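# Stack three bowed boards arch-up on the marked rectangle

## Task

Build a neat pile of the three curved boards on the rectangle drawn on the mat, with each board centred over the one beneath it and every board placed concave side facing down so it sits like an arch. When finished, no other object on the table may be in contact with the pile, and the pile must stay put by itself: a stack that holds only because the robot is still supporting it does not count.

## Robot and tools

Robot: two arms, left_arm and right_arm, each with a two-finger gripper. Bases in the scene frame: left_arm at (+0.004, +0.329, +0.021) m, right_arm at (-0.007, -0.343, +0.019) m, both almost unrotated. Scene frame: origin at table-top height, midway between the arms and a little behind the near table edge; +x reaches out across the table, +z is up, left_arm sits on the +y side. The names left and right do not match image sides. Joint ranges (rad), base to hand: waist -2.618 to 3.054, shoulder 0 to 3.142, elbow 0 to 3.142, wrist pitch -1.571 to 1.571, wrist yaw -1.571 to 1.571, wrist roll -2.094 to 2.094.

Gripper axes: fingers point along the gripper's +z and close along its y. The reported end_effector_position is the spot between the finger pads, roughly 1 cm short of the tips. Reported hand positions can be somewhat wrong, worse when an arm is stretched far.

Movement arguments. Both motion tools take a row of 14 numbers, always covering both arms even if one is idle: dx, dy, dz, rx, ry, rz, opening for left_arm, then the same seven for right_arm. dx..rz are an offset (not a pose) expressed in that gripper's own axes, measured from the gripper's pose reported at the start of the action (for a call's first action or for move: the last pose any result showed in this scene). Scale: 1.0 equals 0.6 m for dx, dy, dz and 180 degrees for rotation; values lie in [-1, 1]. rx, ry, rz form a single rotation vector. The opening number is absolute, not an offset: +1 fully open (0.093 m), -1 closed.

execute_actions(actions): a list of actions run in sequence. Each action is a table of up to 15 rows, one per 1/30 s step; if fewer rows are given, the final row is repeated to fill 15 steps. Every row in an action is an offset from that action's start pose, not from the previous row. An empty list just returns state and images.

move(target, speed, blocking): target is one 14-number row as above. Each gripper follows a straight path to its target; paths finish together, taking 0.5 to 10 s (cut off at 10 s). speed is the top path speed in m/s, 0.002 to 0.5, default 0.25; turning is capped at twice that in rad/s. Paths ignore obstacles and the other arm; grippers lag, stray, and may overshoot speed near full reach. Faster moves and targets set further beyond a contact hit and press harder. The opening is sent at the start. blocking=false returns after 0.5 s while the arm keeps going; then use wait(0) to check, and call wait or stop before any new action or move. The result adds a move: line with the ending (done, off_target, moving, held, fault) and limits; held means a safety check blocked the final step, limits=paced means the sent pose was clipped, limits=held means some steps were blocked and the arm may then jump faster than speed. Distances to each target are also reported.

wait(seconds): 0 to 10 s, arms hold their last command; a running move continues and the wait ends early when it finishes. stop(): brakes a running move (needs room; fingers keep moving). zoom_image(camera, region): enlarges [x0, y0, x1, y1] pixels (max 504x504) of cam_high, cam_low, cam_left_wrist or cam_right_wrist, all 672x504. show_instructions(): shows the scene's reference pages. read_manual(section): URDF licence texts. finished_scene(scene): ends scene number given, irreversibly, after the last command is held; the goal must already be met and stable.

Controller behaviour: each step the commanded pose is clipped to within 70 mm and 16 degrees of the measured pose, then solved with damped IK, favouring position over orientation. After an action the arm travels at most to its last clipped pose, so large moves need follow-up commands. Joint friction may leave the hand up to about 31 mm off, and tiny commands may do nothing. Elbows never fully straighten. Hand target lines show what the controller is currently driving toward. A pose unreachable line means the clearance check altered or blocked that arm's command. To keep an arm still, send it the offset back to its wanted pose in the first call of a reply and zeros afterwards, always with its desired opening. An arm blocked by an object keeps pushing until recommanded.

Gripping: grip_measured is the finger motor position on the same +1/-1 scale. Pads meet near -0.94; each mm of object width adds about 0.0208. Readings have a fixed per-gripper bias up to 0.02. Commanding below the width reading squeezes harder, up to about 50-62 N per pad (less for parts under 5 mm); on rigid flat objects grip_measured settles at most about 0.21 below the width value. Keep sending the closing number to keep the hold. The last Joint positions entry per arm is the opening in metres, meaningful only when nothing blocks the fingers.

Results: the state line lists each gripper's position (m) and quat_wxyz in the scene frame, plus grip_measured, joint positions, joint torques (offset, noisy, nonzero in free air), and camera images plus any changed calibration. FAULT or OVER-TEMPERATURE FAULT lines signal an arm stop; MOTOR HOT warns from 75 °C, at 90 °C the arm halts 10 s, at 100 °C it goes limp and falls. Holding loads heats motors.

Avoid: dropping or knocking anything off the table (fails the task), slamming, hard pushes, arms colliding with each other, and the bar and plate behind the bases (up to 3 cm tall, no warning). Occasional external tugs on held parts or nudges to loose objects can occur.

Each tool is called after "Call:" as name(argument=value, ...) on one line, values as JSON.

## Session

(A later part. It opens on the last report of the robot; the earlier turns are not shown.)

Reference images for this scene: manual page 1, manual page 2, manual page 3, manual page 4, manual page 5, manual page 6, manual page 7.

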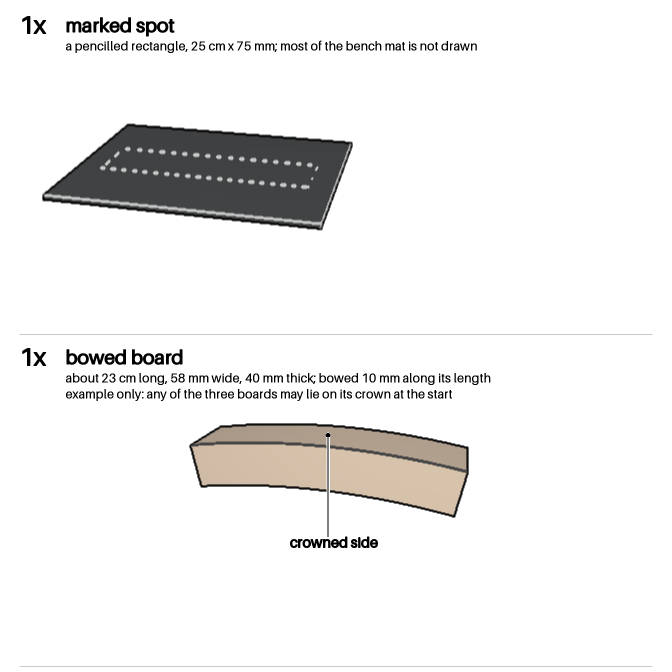

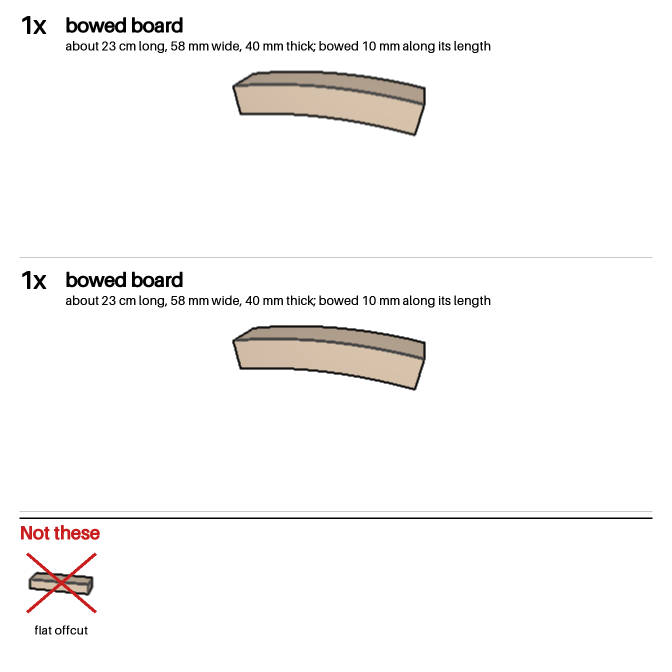

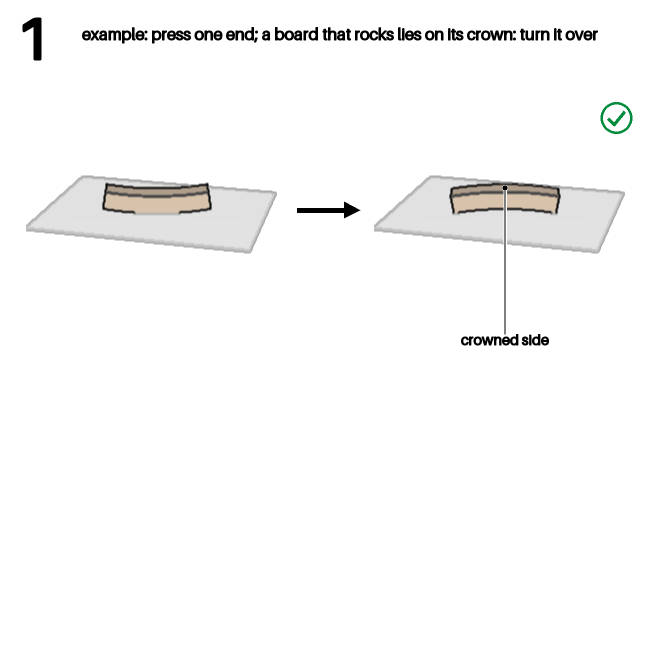

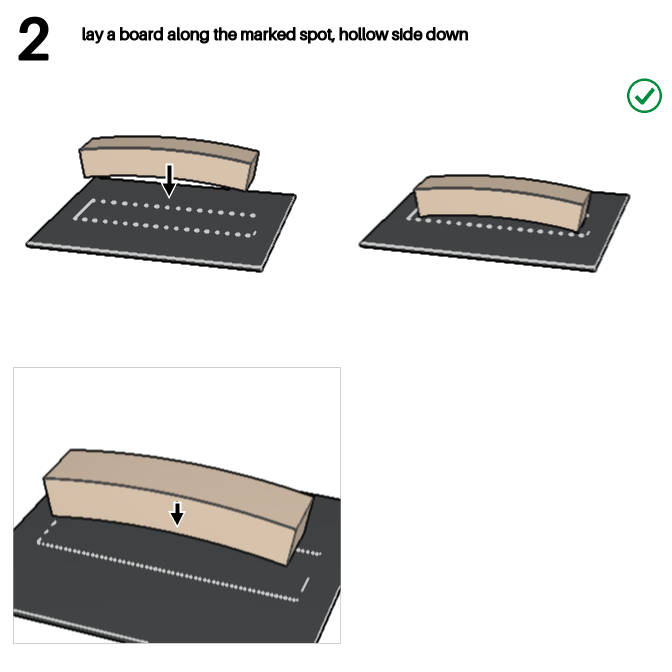

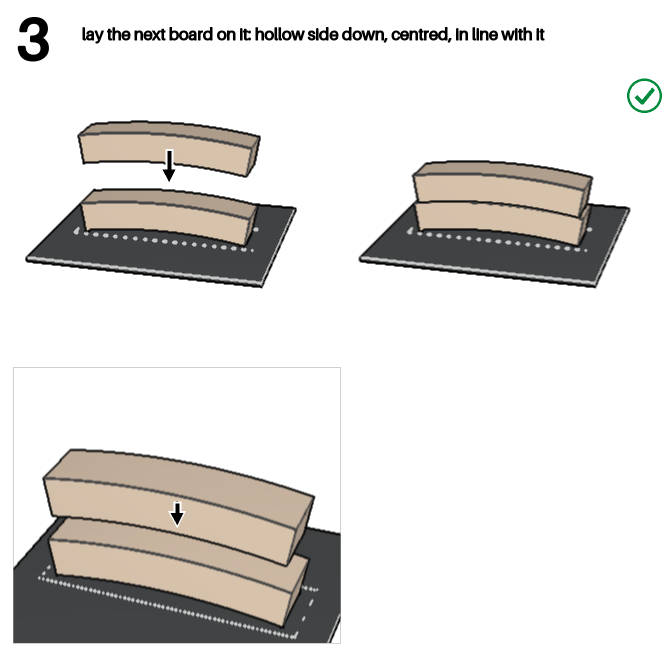

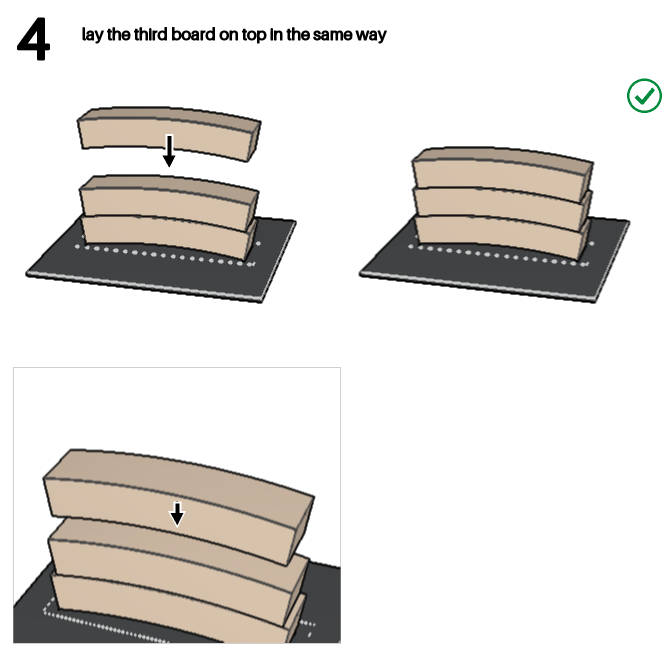

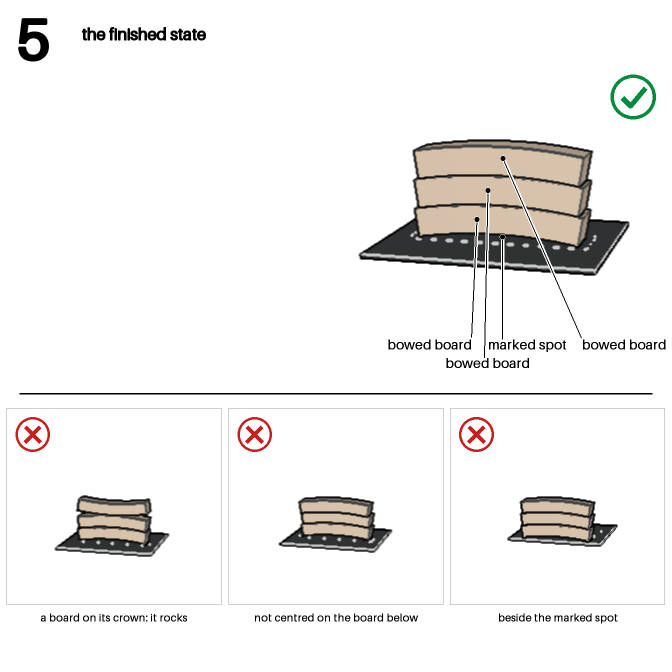

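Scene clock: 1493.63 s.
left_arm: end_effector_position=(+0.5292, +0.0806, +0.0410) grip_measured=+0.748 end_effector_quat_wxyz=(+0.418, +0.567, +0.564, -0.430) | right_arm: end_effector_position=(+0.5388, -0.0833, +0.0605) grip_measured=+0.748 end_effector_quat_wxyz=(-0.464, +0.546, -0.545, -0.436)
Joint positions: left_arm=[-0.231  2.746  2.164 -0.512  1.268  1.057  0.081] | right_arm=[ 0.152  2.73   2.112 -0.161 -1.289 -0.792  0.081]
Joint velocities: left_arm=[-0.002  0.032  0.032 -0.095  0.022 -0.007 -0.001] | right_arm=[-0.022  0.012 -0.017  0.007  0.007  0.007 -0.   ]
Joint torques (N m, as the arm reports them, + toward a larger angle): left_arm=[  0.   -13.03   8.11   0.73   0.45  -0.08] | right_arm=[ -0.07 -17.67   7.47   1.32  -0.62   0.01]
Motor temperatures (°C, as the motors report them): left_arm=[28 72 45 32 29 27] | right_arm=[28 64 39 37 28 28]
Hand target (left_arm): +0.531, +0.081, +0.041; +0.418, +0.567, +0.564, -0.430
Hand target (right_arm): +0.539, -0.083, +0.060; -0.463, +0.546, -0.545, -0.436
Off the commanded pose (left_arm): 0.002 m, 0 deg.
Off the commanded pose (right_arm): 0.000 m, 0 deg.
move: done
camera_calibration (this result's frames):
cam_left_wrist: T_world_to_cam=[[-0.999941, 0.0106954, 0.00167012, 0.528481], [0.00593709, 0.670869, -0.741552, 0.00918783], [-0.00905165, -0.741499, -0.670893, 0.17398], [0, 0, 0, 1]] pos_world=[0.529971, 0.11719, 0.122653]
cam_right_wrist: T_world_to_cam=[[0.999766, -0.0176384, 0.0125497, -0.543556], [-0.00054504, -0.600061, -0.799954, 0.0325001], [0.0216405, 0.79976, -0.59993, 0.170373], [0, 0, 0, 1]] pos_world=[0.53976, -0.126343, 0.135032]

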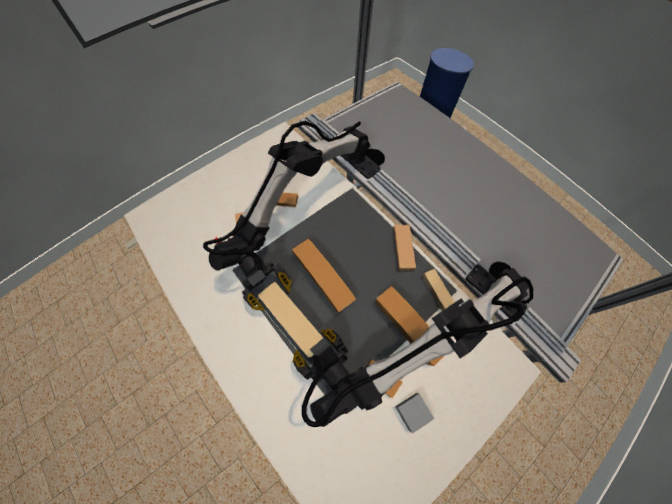

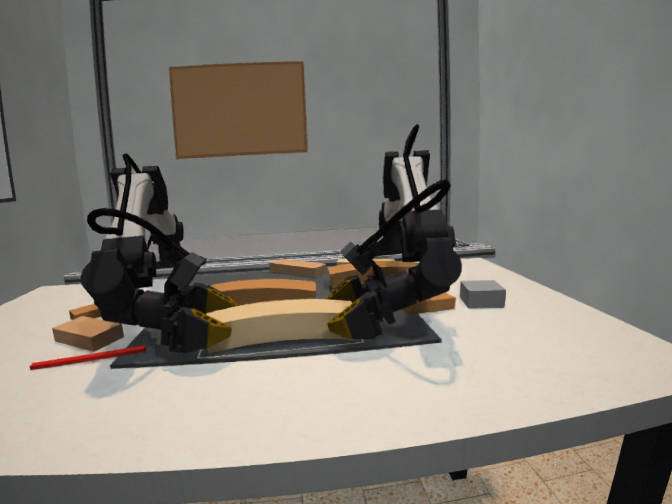

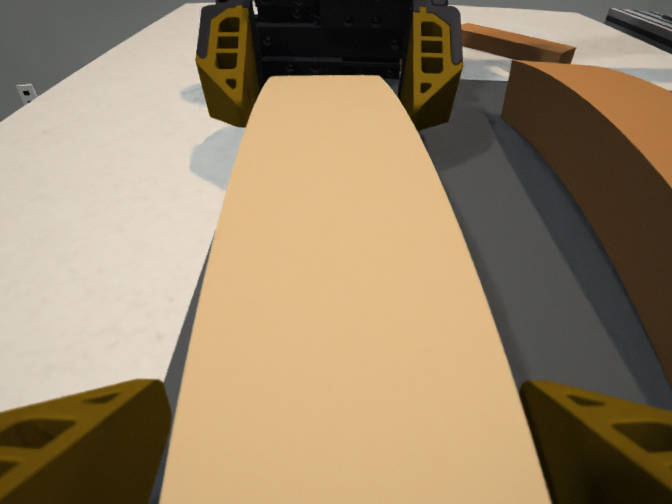

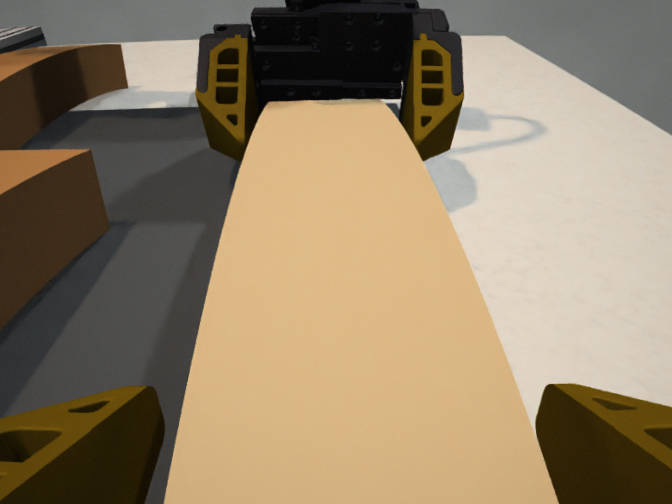

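Call:
execute_actions(actions=[[[0,0,0,0,0,0,-0.6,0,0,0,0,0,0,-0.6]],[[0,0,0,0,0,0,-0.6,0,0,0,0,0,0,-0.6]]])

Call:
move(target=[-0.08,0.03,-0.022,0,0,0,-0.6,-0.08,-0.03,-0.017,0,0,0,-0.6], speed=0.03)

Scene clock: 1496.60 s.
left_arm: end_effector_position=(+0.5279, +0.0809, +0.0362) grip_measured=+0.244 end_effector_quat_wxyz=(+0.415, +0.565, +0.567, -0.434) | right_arm: end_effector_position=(+0.5389, -0.0832, +0.0607) grip_measured=+0.186 end_effector_quat_wxyz=(-0.465, +0.547, -0.544, -0.435)
Joint positions: left_arm=[-0.231  2.755  2.165 -0.518  1.269  1.06   0.057] | right_arm=[ 0.152  2.73   2.112 -0.159 -1.29  -0.795  0.054]
Joint velocities: left_arm=[ 0.012  0.007  0.007 -0.022 -0.066 -0.022 -0.   ] | right_arm=[ 0.007 -0.002 -0.017  0.022 -0.007  0.007 -0.   ]
Joint torques (N m, as the arm reports them, + toward a larger angle): left_arm=[  0.18 -13.91   6.13   0.82   0.46  -0.08] | right_arm=[ -0.12 -17.81   7.36   1.31  -0.55   0.  ]
Motor temperatures (°C, as the motors report them): left_arm=[28 74 45 32 29 27] | right_arm=[28 66 39 37 28 28]
Hand target (left_arm): +0.528, +0.081, +0.036; +0.415, +0.565, +0.567, -0.434
Hand target (right_arm): +0.539, -0.083, +0.061; -0.465, +0.547, -0.544, -0.435
Off the commanded pose (left_arm): 0.000 m, 0 deg.
Off the commanded pose (right_arm): 0.000 m, 0 deg.
camera_calibration (this result's frames):
cam_left_wrist: T_world_to_cam=[[-0.999849, 0.0117433, 0.0128446, 0.526619], [-0.0016276, 0.67171, -0.740812, 0.00941857], [-0.0173274, -0.740721, -0.671589, 0.175285], [0, 0, 0, 1]] pos_world=[0.529592, 0.117326, 0.117933]
cam_right_wrist: T_world_to_cam=[[0.999713, -0.0168786, 0.0169948, -0.54385], [0.0034799, -0.599649, -0.800256, 0.0305718], [0.0236981, 0.800085, -0.599418, 0.169353], [0, 0, 0, 1]] pos_world=[0.539574, -0.126344, 0.135221]

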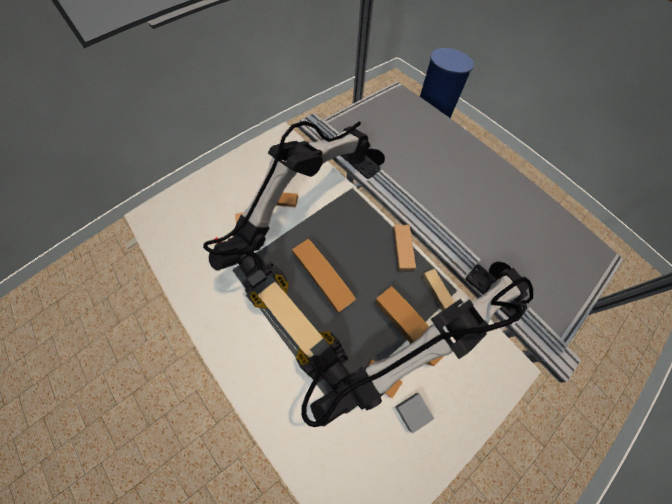

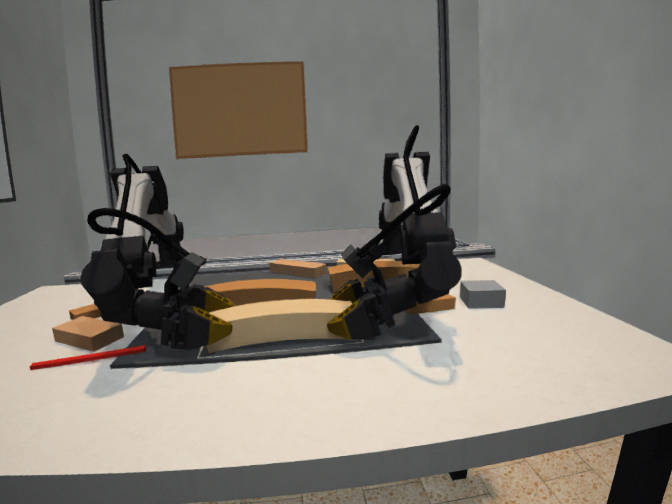

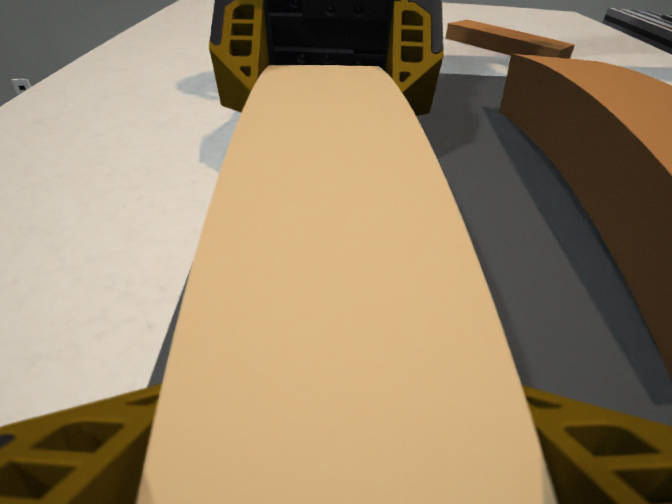

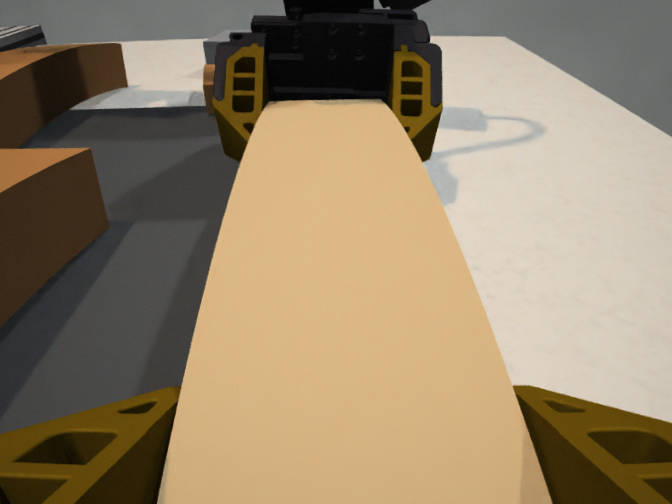

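Scene clock: 1498.70 s.
left_arm: end_effector_position=(+0.5428, +0.0775, +0.0773) grip_measured=+0.244 end_effector_quat_wxyz=(+0.411, +0.563, +0.567, -0.439) | right_arm: end_effector_position=(+0.5519, -0.0864, +0.1048) grip_measured=+0.186 end_effector_quat_wxyz=(-0.460, +0.544, -0.550, -0.435)
Joint positions: left_arm=[-0.231  2.807  2.438 -0.758  1.276  1.067  0.057] | right_arm=[ 0.144  2.73   2.308 -0.389 -1.287 -0.816  0.054]
Joint velocities: left_arm=[ 0.002  0.027  0.071 -0.051 -0.022  0.051 -0.001] | right_arm=[ 0.017 -0.017 -0.012 -0.037  0.081 -0.007  0.   ]
Joint torques (N m, as the arm reports them, + toward a larger angle): left_arm=[  0.31 -14.28   8.58   0.8    0.37  -0.16] | right_arm=[ -0.12 -16.92  10.     1.37  -0.65   0.08]
Motor temperatures (°C, as the motors report them): left_arm=[28 75 45 32 29 27] | right_arm=[28 67 39 37 28 28]
Hand target (left_arm): +0.547, +0.080, +0.086; +0.416, +0.564, +0.567, -0.433
Hand target (right_arm): +0.555, -0.085, +0.110; -0.465, +0.547, -0.544, -0.435
Off the commanded pose (left_arm): 0.010 m, 1 deg.
Off the commanded pose (right_arm): 0.007 m, 1 deg.
MOTOR HOT: a motor of the left arm reached 75 °C. Now the hottest motor of the left arm, joint 2 (shoulder), reports 75 °C. The controller's stop level is 90 °C. To cool a motor, set the load down, stop pushing, or move to a pose that needs little force.
move: done
camera_calibration (this result's frames):
cam_left_wrist: T_world_to_cam=[[-0.999527, 0.0168275, 0.0257546, 0.539432], [-0.00788181, 0.669141, -0.743094, 0.045913], [-0.0297379, -0.742945, -0.668691, 0.207274], [0, 0, 0, 1]] pos_world=[0.545702, 0.114194, 0.158827]
cam_right_wrist: T_world_to_cam=[[0.999736, -0.0225425, 0.00448195, -0.556855], [-0.0100982, -0.605992, -0.795407, 0.0703672], [0.0206465, 0.795152, -0.606059, 0.199947], [0, 0, 0, 1]] pos_world=[0.55329, -0.128899, 0.179646]

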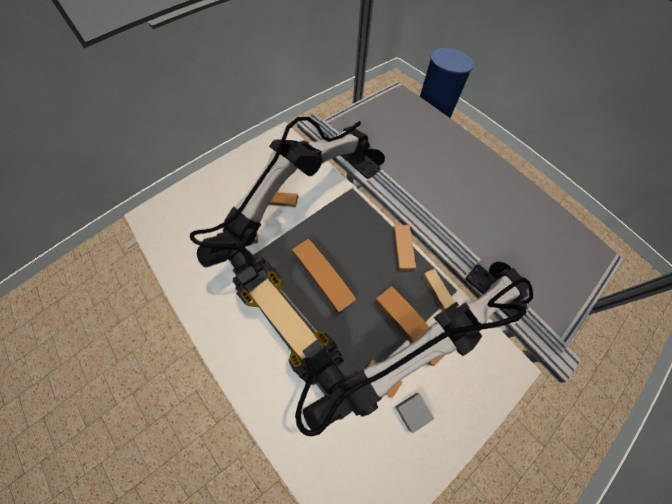

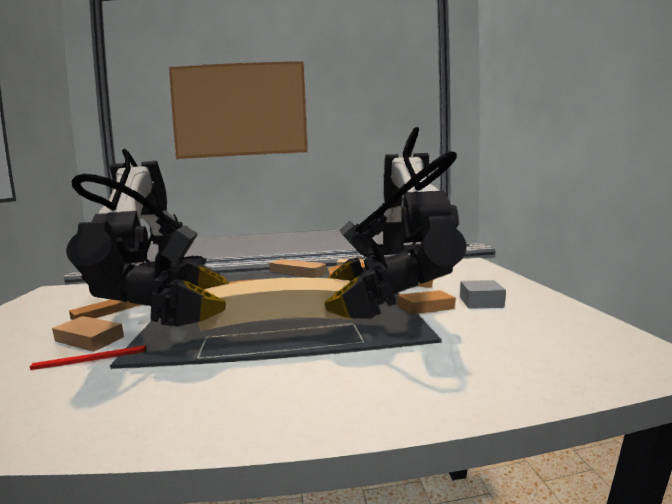

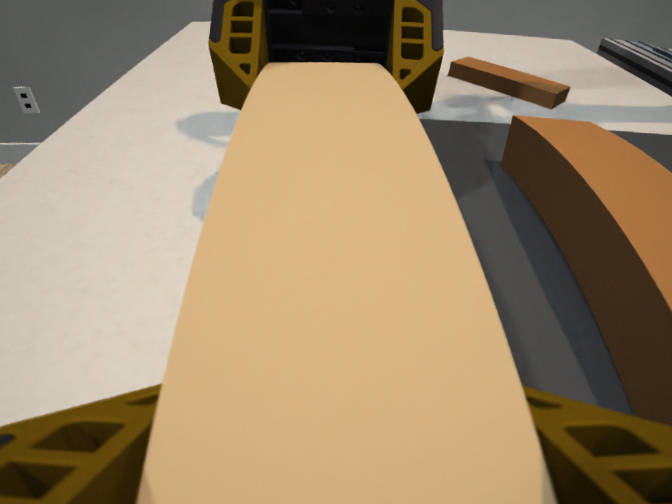

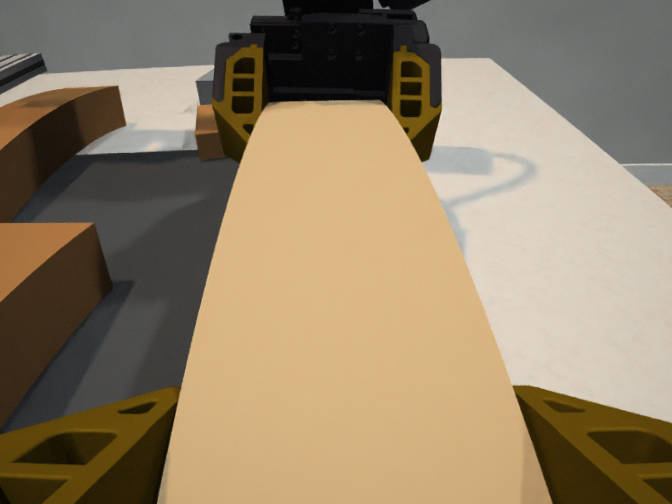

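Call:
move(target=[0.07,-0.011,0.014,0,0,0.005,-0.6,0.079,0.01,0.022,0,0,0,-0.6], speed=0.03)

Scene clock: 1503.53 s.
left_arm: end_effector_position=(+0.5348, +0.0799, +0.0364) grip_measured=+0.244 end_effector_quat_wxyz=(+0.405, +0.564, +0.571, -0.438) | right_arm: end_effector_position=(+0.5462, -0.0842, +0.0619) grip_measured=+0.186 end_effector_quat_wxyz=(-0.455, +0.544, -0.552, -0.438)
Joint positions: left_arm=[-0.231  2.822  2.313 -0.649  1.267  1.089  0.057] | right_arm=[ 0.149  2.774  2.228 -0.283 -1.286 -0.821  0.054]
Joint velocities: left_arm=[-0.012 -0.027 -0.002 -0.007 -0.037 -0.037  0.001] | right_arm=[-0.022 -0.007  0.012  0.081 -0.022 -0.007 -0.001]
Joint torques (N m, as the arm reports them, + toward a larger angle): left_arm=[  0.2  -14.34   4.74   0.99   0.63  -0.01] | right_arm=[  0.03 -17.06   6.82   1.65  -0.58   0.01]
Motor temperatures (°C, as the motors report them): left_arm=[28 78 46 32 29 27] | right_arm=[28 69 40 38 28 28]
Hand target (left_arm): +0.534, +0.081, +0.035; +0.413, +0.568, +0.562, -0.437
Hand target (right_arm): +0.547, -0.083, +0.056; -0.459, +0.546, -0.550, -0.435
Off the commanded pose (left_arm): 0.002 m, 1 deg.
Off the commanded pose (right_arm): 0.007 m, 1 deg.
MOTOR HOT: still on. Now the hottest motor of the left arm, joint 2 (shoulder), reports 78 °C; the controller's stop level is 90 °C.
move: done
camera_calibration (this result's frames):
cam_left_wrist: T_world_to_cam=[[-0.999291, 0.0180769, 0.0330113, 0.531949], [-0.0119766, 0.678779, -0.734245, 0.0149627], [-0.0356802, -0.73412, -0.678081, 0.184339], [0, 0, 0, 1]] pos_world=[0.538329, 0.115554, 0.118423]
cam_right_wrist: T_world_to_cam=[[0.999814, -0.0177261, -0.00762396, -0.549771], [-0.0168515, -0.609629, -0.792508, 0.0406826], [0.00940029, 0.792489, -0.609814, 0.178493], [0, 0, 0, 1]] pos_world=[0.548676, -0.126398, 0.136898]

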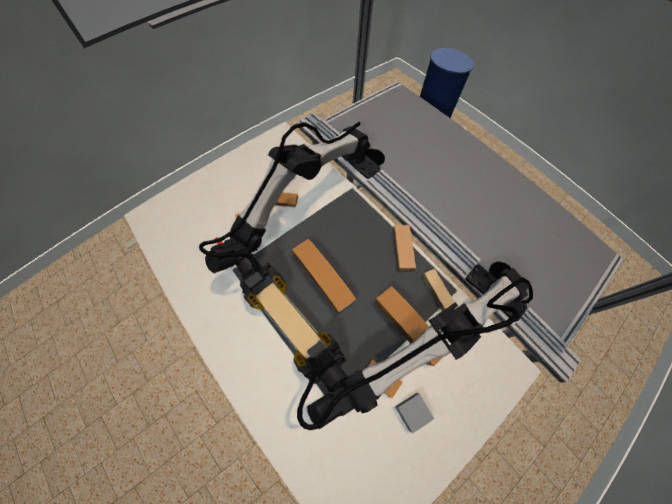

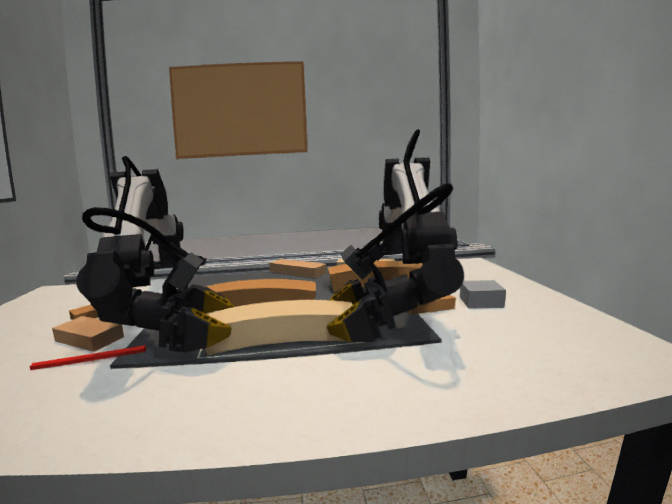

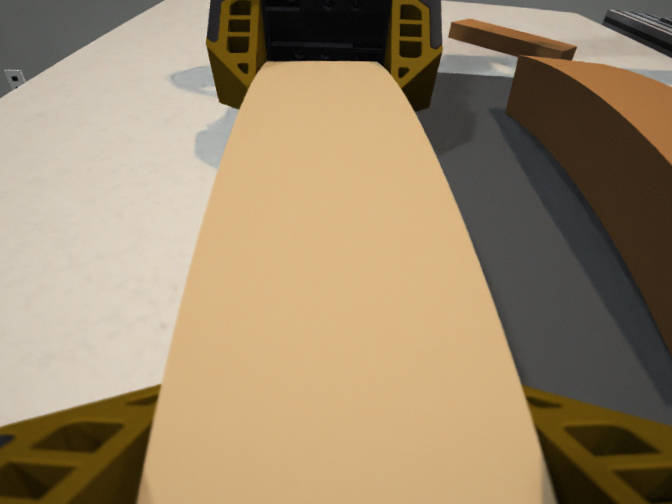

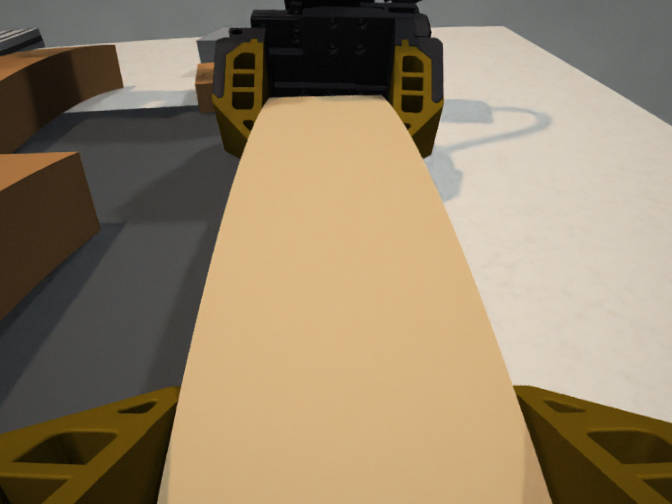

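Call:
execute_actions(actions=[[[0,0,0,0,0,0,0.75,0,0,0,0,0,0,0.75]],[[0,0,0,0,0,0,0.75,0,0,0,0,0,0,0.75]]])

Call:
move(target=[-0.15,0,-0.08,0,0,0.01,0.75,-0.13,0,-0.08,0,0,0,0.75], speed=0.08)

Call:
move(target=[-0.15,-0.45,-0.1,0,0,0,0.75,-0.12,0.45,-0.1,0,0,0,0.75], speed=0.15)

Call:
zoom_image(camera="cam_left_wrist", region=[0,240,240,420])

Call:
zoom_image(camera="cam_right_wrist", region=[470,260,672,420])

Call:
zoom_image(camera="cam_low", region=[170,270,410,380])

Scene clock: 1508.90 s.
left_arm: end_effector_position=(+0.5348, +0.0799, +0.0365) grip_measured=+0.748 end_effector_quat_wxyz=(+0.405, +0.564, +0.571, -0.438) | right_arm: end_effector_position=(+0.5461, -0.0842, +0.0619) grip_measured=+0.748 end_effector_quat_wxyz=(-0.455, +0.544, -0.552, -0.439)
Joint positions: left_arm=[-0.231  2.822  2.313 -0.649  1.267  1.089  0.081] | right_arm=[ 0.149  2.774  2.227 -0.28  -1.287 -0.818  0.081]
Joint velocities: left_arm=[-0.022 -0.012  0.002 -0.11  -0.022 -0.007 -0.001] | right_arm=[-0.012 -0.007  0.017  0.022  0.007 -0.007 -0.001]
Joint torques (N m, as the arm reports them, + toward a larger angle): left_arm=[ -0.05 -14.24   6.26   0.8    0.51  -0.04] | right_arm=[ -0.06 -17.89   7.53   1.27  -0.63   0.01]
Motor temperatures (°C, as the motors report them): left_arm=[28 80 45 32 30 27] | right_arm=[28 71 40 38 28 28]
Hand target (left_arm): +0.535, +0.080, +0.037; +0.405, +0.564, +0.571, -0.438
Hand target (right_arm): +0.546, -0.084, +0.062; -0.455, +0.544, -0.552, -0.439
Off the commanded pose (left_arm): 0.000 m, 0 deg.
Off the commanded pose (right_arm): 0.000 m, 0 deg.
MOTOR HOT: still on. Now the hottest motor of the left arm, joint 2 (shoulder), reports 80 °C; the controller's stop level is 90 °C.
camera_calibration (this result's frames):
cam_left_wrist: T_world_to_cam=[[-0.999279, 0.0180299, 0.0334157, 0.531945], [-0.0123193, 0.678499, -0.734498, 0.0152485], [-0.0359154, -0.73438, -0.677787, 0.184509], [0, 0, 0, 1]] pos_world=[0.538376, 0.115563, 0.118482]
cam_right_wrist: T_world_to_cam=[[0.999807, -0.0174904, -0.00889259, -0.549585], [-0.0177036, -0.608716, -0.793191, 0.0412798], [0.00846017, 0.793195, -0.608908, 0.17897], [0, 0, 0, 1]] pos_world=[0.548696, -0.126443, 0.136832]

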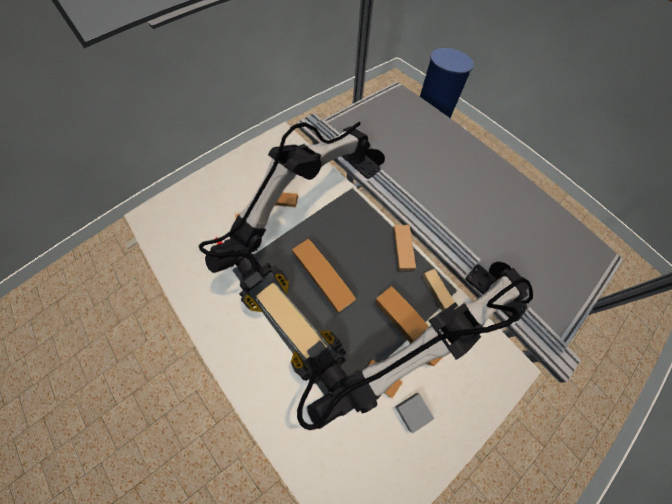

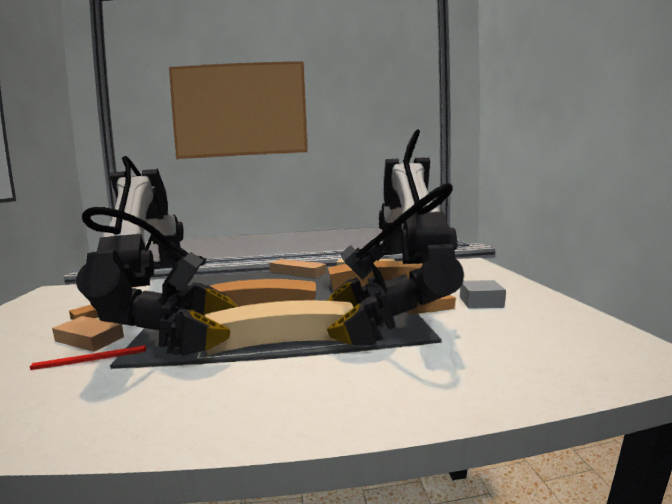

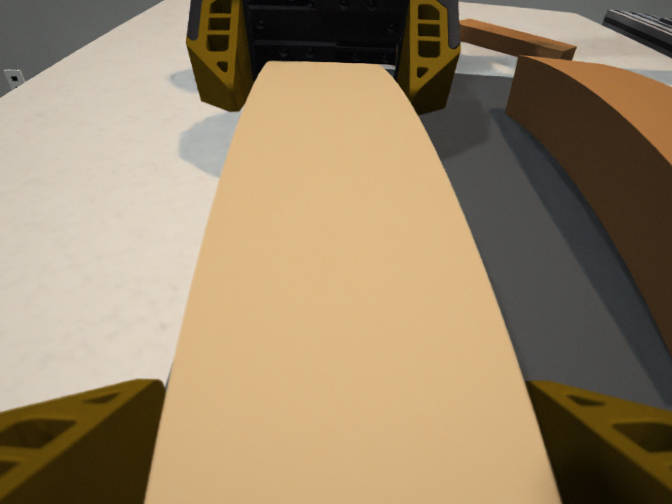

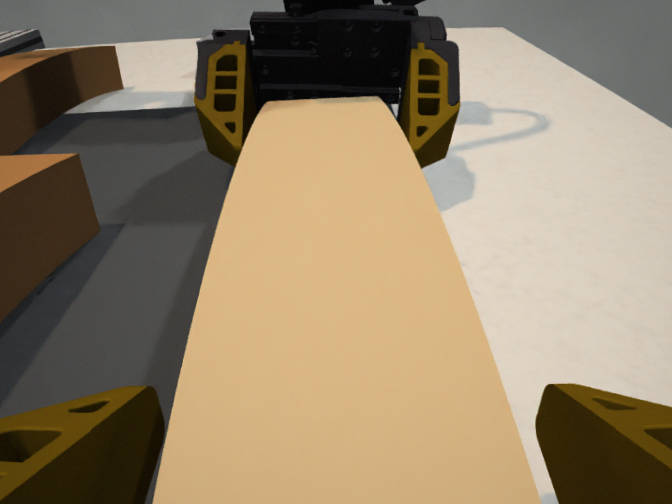

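Scene clock: 1510.93 s.
left_arm: end_effector_position=(+0.5379, +0.0925, +0.1294) grip_measured=+0.748 end_effector_quat_wxyz=(+0.409, +0.573, +0.564, -0.432) | right_arm: end_effector_position=(+0.5439, -0.1112, +0.1506) grip_measured=+0.748 end_effector_quat_wxyz=(-0.458, +0.547, -0.550, -0.434)
Joint positions: left_arm=[-0.205  2.836  2.726 -1.136  1.272  1.207  0.081] | right_arm=[ 0.102  2.67   2.405 -0.688 -1.312 -0.963  0.081]
Joint velocities: left_arm=[-0.017  0.046  0.115 -0.066 -0.007  0.007 -0.001] | right_arm=[ 0.002  0.002  0.012 -0.022 -0.022 -0.022 -0.   ]
Joint torques (N m, as the arm reports them, + toward a larger angle): left_arm=[  1.31 -13.69   7.94   0.55   0.63  -0.05] | right_arm=[ -0.66 -16.7    8.62   0.85  -0.71  -0.04]
Motor temperatures (°C, as the motors report them): left_arm=[28 81 46 32 30 27] | right_arm=[28 72 40 38 28 28]
Hand target (left_arm): +0.540, +0.100, +0.136; +0.415, +0.570, +0.564, -0.430
Hand target (right_arm): +0.544, -0.115, +0.148; -0.455, +0.543, -0.553, -0.438
Off the commanded pose (left_arm): 0.010 m, 0 deg.
Off the commanded pose (right_arm): 0.005 m, 1 deg.
MOTOR HOT: still on. Now the hottest motor of the left arm, joint 2 (shoulder), reports 81 °C; the controller's stop level is 90 °C.
move: done
camera_calibration (this result's frames):
cam_left_wrist: T_world_to_cam=[[-0.999599, 0.0268311, 0.00906516, 0.534282], [0.0116681, 0.681817, -0.731429, 0.0613612], [-0.0258058, -0.73103, -0.681857, 0.251601], [0, 0, 0, 1]] pos_world=[0.539844, 0.127756, 0.211594]
cam_right_wrist: T_world_to_cam=[[0.999816, -0.0183334, 0.00555701, -0.54941], [-0.00680924, -0.611232, -0.791422, 0.0886117], [0.0179061, 0.791239, -0.611244, 0.24941], [0, 0, 0, 1]] pos_world=[0.545446, -0.153253, 0.225633]

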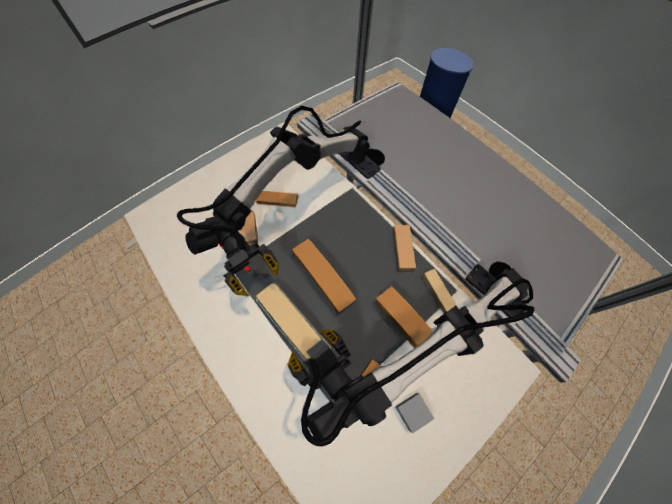

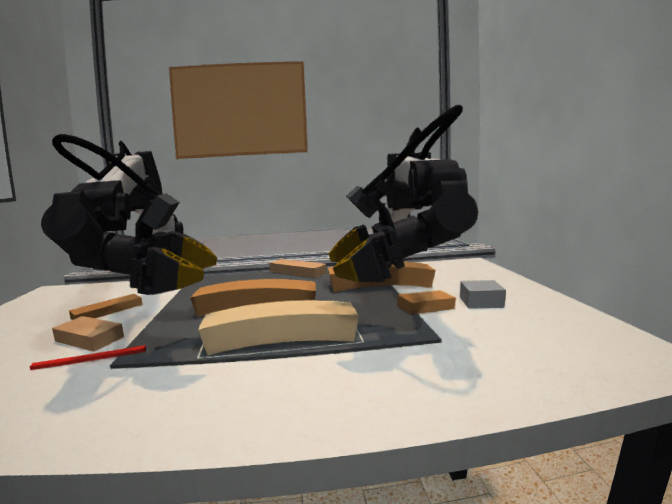

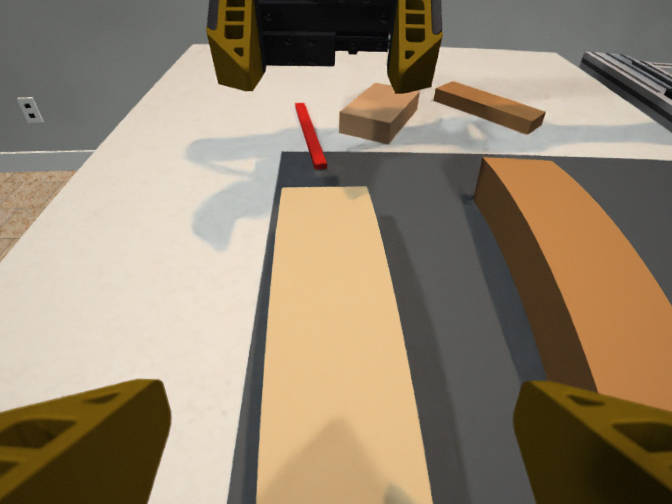

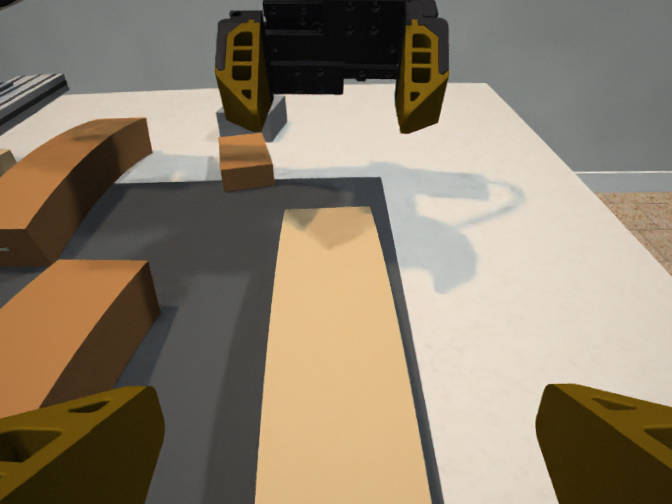

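Scene clock: 1513.23 s.
left_arm: end_effector_position=(+0.2723, +0.1264, +0.2397) grip_measured=+0.748 end_effector_quat_wxyz=(+0.414, +0.584, +0.552, -0.427) | right_arm: end_effector_position=(+0.2775, -0.1444, +0.2335) grip_measured=+0.748 end_effector_quat_wxyz=(-0.468, +0.559, -0.537, -0.425)
Joint positions: left_arm=[-0.205  1.528  1.128 -0.872  1.276  1.266  0.081] | right_arm=[ 0.102  1.478  0.968 -0.439 -1.315 -1.003  0.081]
Joint velocities: left_arm=[-0.007 -0.002 -0.017  0.007 -0.007  0.022 -0.   ] | right_arm=[-0.002 -0.002 -0.002  0.022  0.007  0.007 -0.001]
Joint torques (N m, as the arm reports them, + toward a larger angle): left_arm=[ 1.23 -6.39  4.62  0.55  0.55 -0.13] | right_arm=[-1.08 -7.8   5.51  0.93 -0.72  0.  ]
Motor temperatures (°C, as the motors report them): left_arm=[28 81 45 32 30 27] | right_arm=[28 72 40 38 28 28]
Hand target (left_arm): +0.269, +0.132, +0.236; +0.409, +0.573, +0.564, -0.432
Hand target (right_arm): +0.272, -0.148, +0.227; -0.458, +0.547, -0.550, -0.434
Off the commanded pose (left_arm): 0.005 m, 2 deg.
Off the commanded pose (right_arm): 0.010 m, 2 deg.
MOTOR HOT: still on. Now the hottest motor of the left arm, joint 2 (shoulder), reports 81 °C; the controller's stop level is 90 °C.
move: done
camera_calibration (this result's frames):
cam_left_wrist: T_world_to_cam=[[-0.99873, 0.0449206, -0.0228034, 0.271982], [0.0472776, 0.679438, -0.732209, 0.112742], [-0.0173977, -0.732357, -0.680699, 0.342354], [0, 0, 0, 1]] pos_world=[0.272262, 0.161907, 0.321793]
cam_right_wrist: T_world_to_cam=[[0.998819, -0.00852511, 0.0478325, -0.292259], [0.0327219, -0.609706, -0.791952, 0.121508], [0.0359153, 0.792582, -0.608707, 0.325742], [0, 0, 0, 1]] pos_world=[0.276239, -0.186585, 0.308489]

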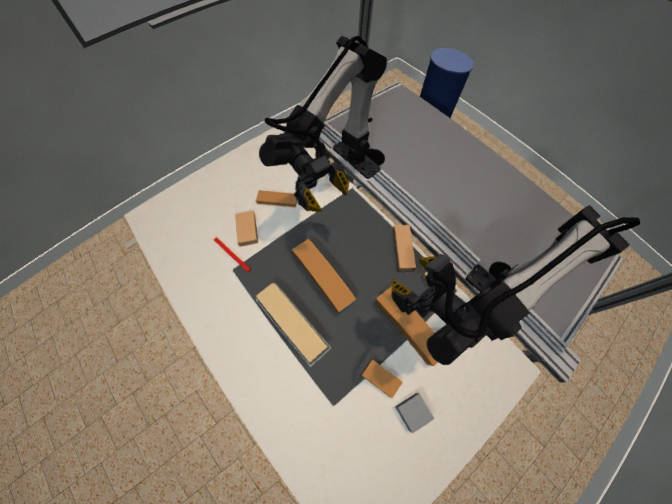

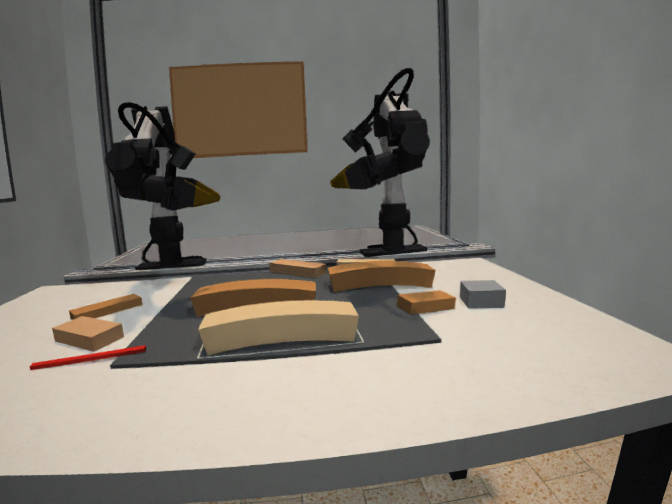

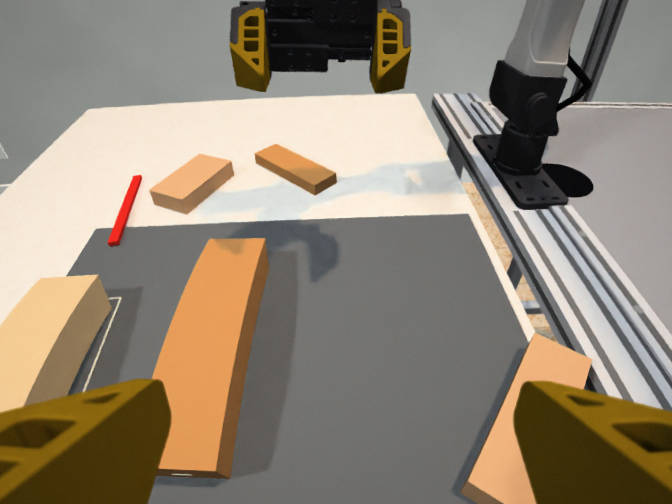

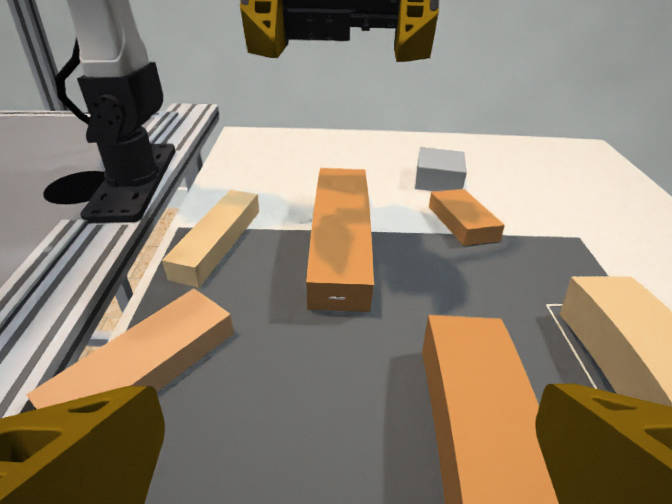

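Region (0, 240, 240, 420) of cam_left_wrist's 672x504 image, scaled by 2.100, with more detail than that image has; it fills the top 378 rows of this view, and the rest is white.

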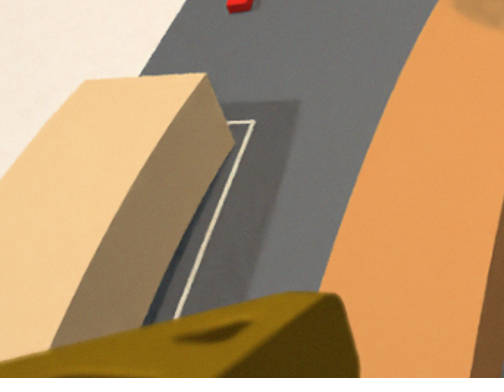

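Region (470, 260, 672, 420) of cam_right_wrist's 672x504 image, scaled by 2.495, with more detail than that image has; it fills the top 399 rows of this view, and the rest is white.

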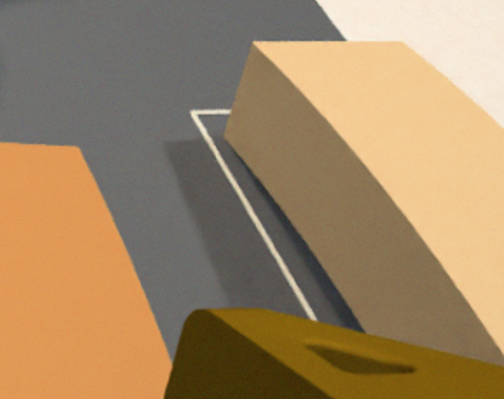

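Region (170, 270, 410, 380) of cam_low's 672x504 image, scaled by 2.100, with more detail than that image has; it fills the top 231 rows of this view, and the rest is white.

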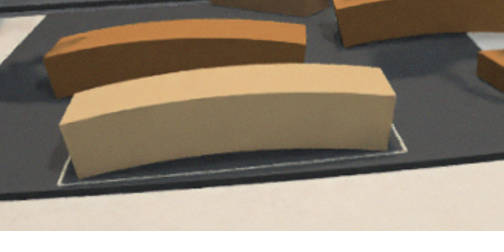

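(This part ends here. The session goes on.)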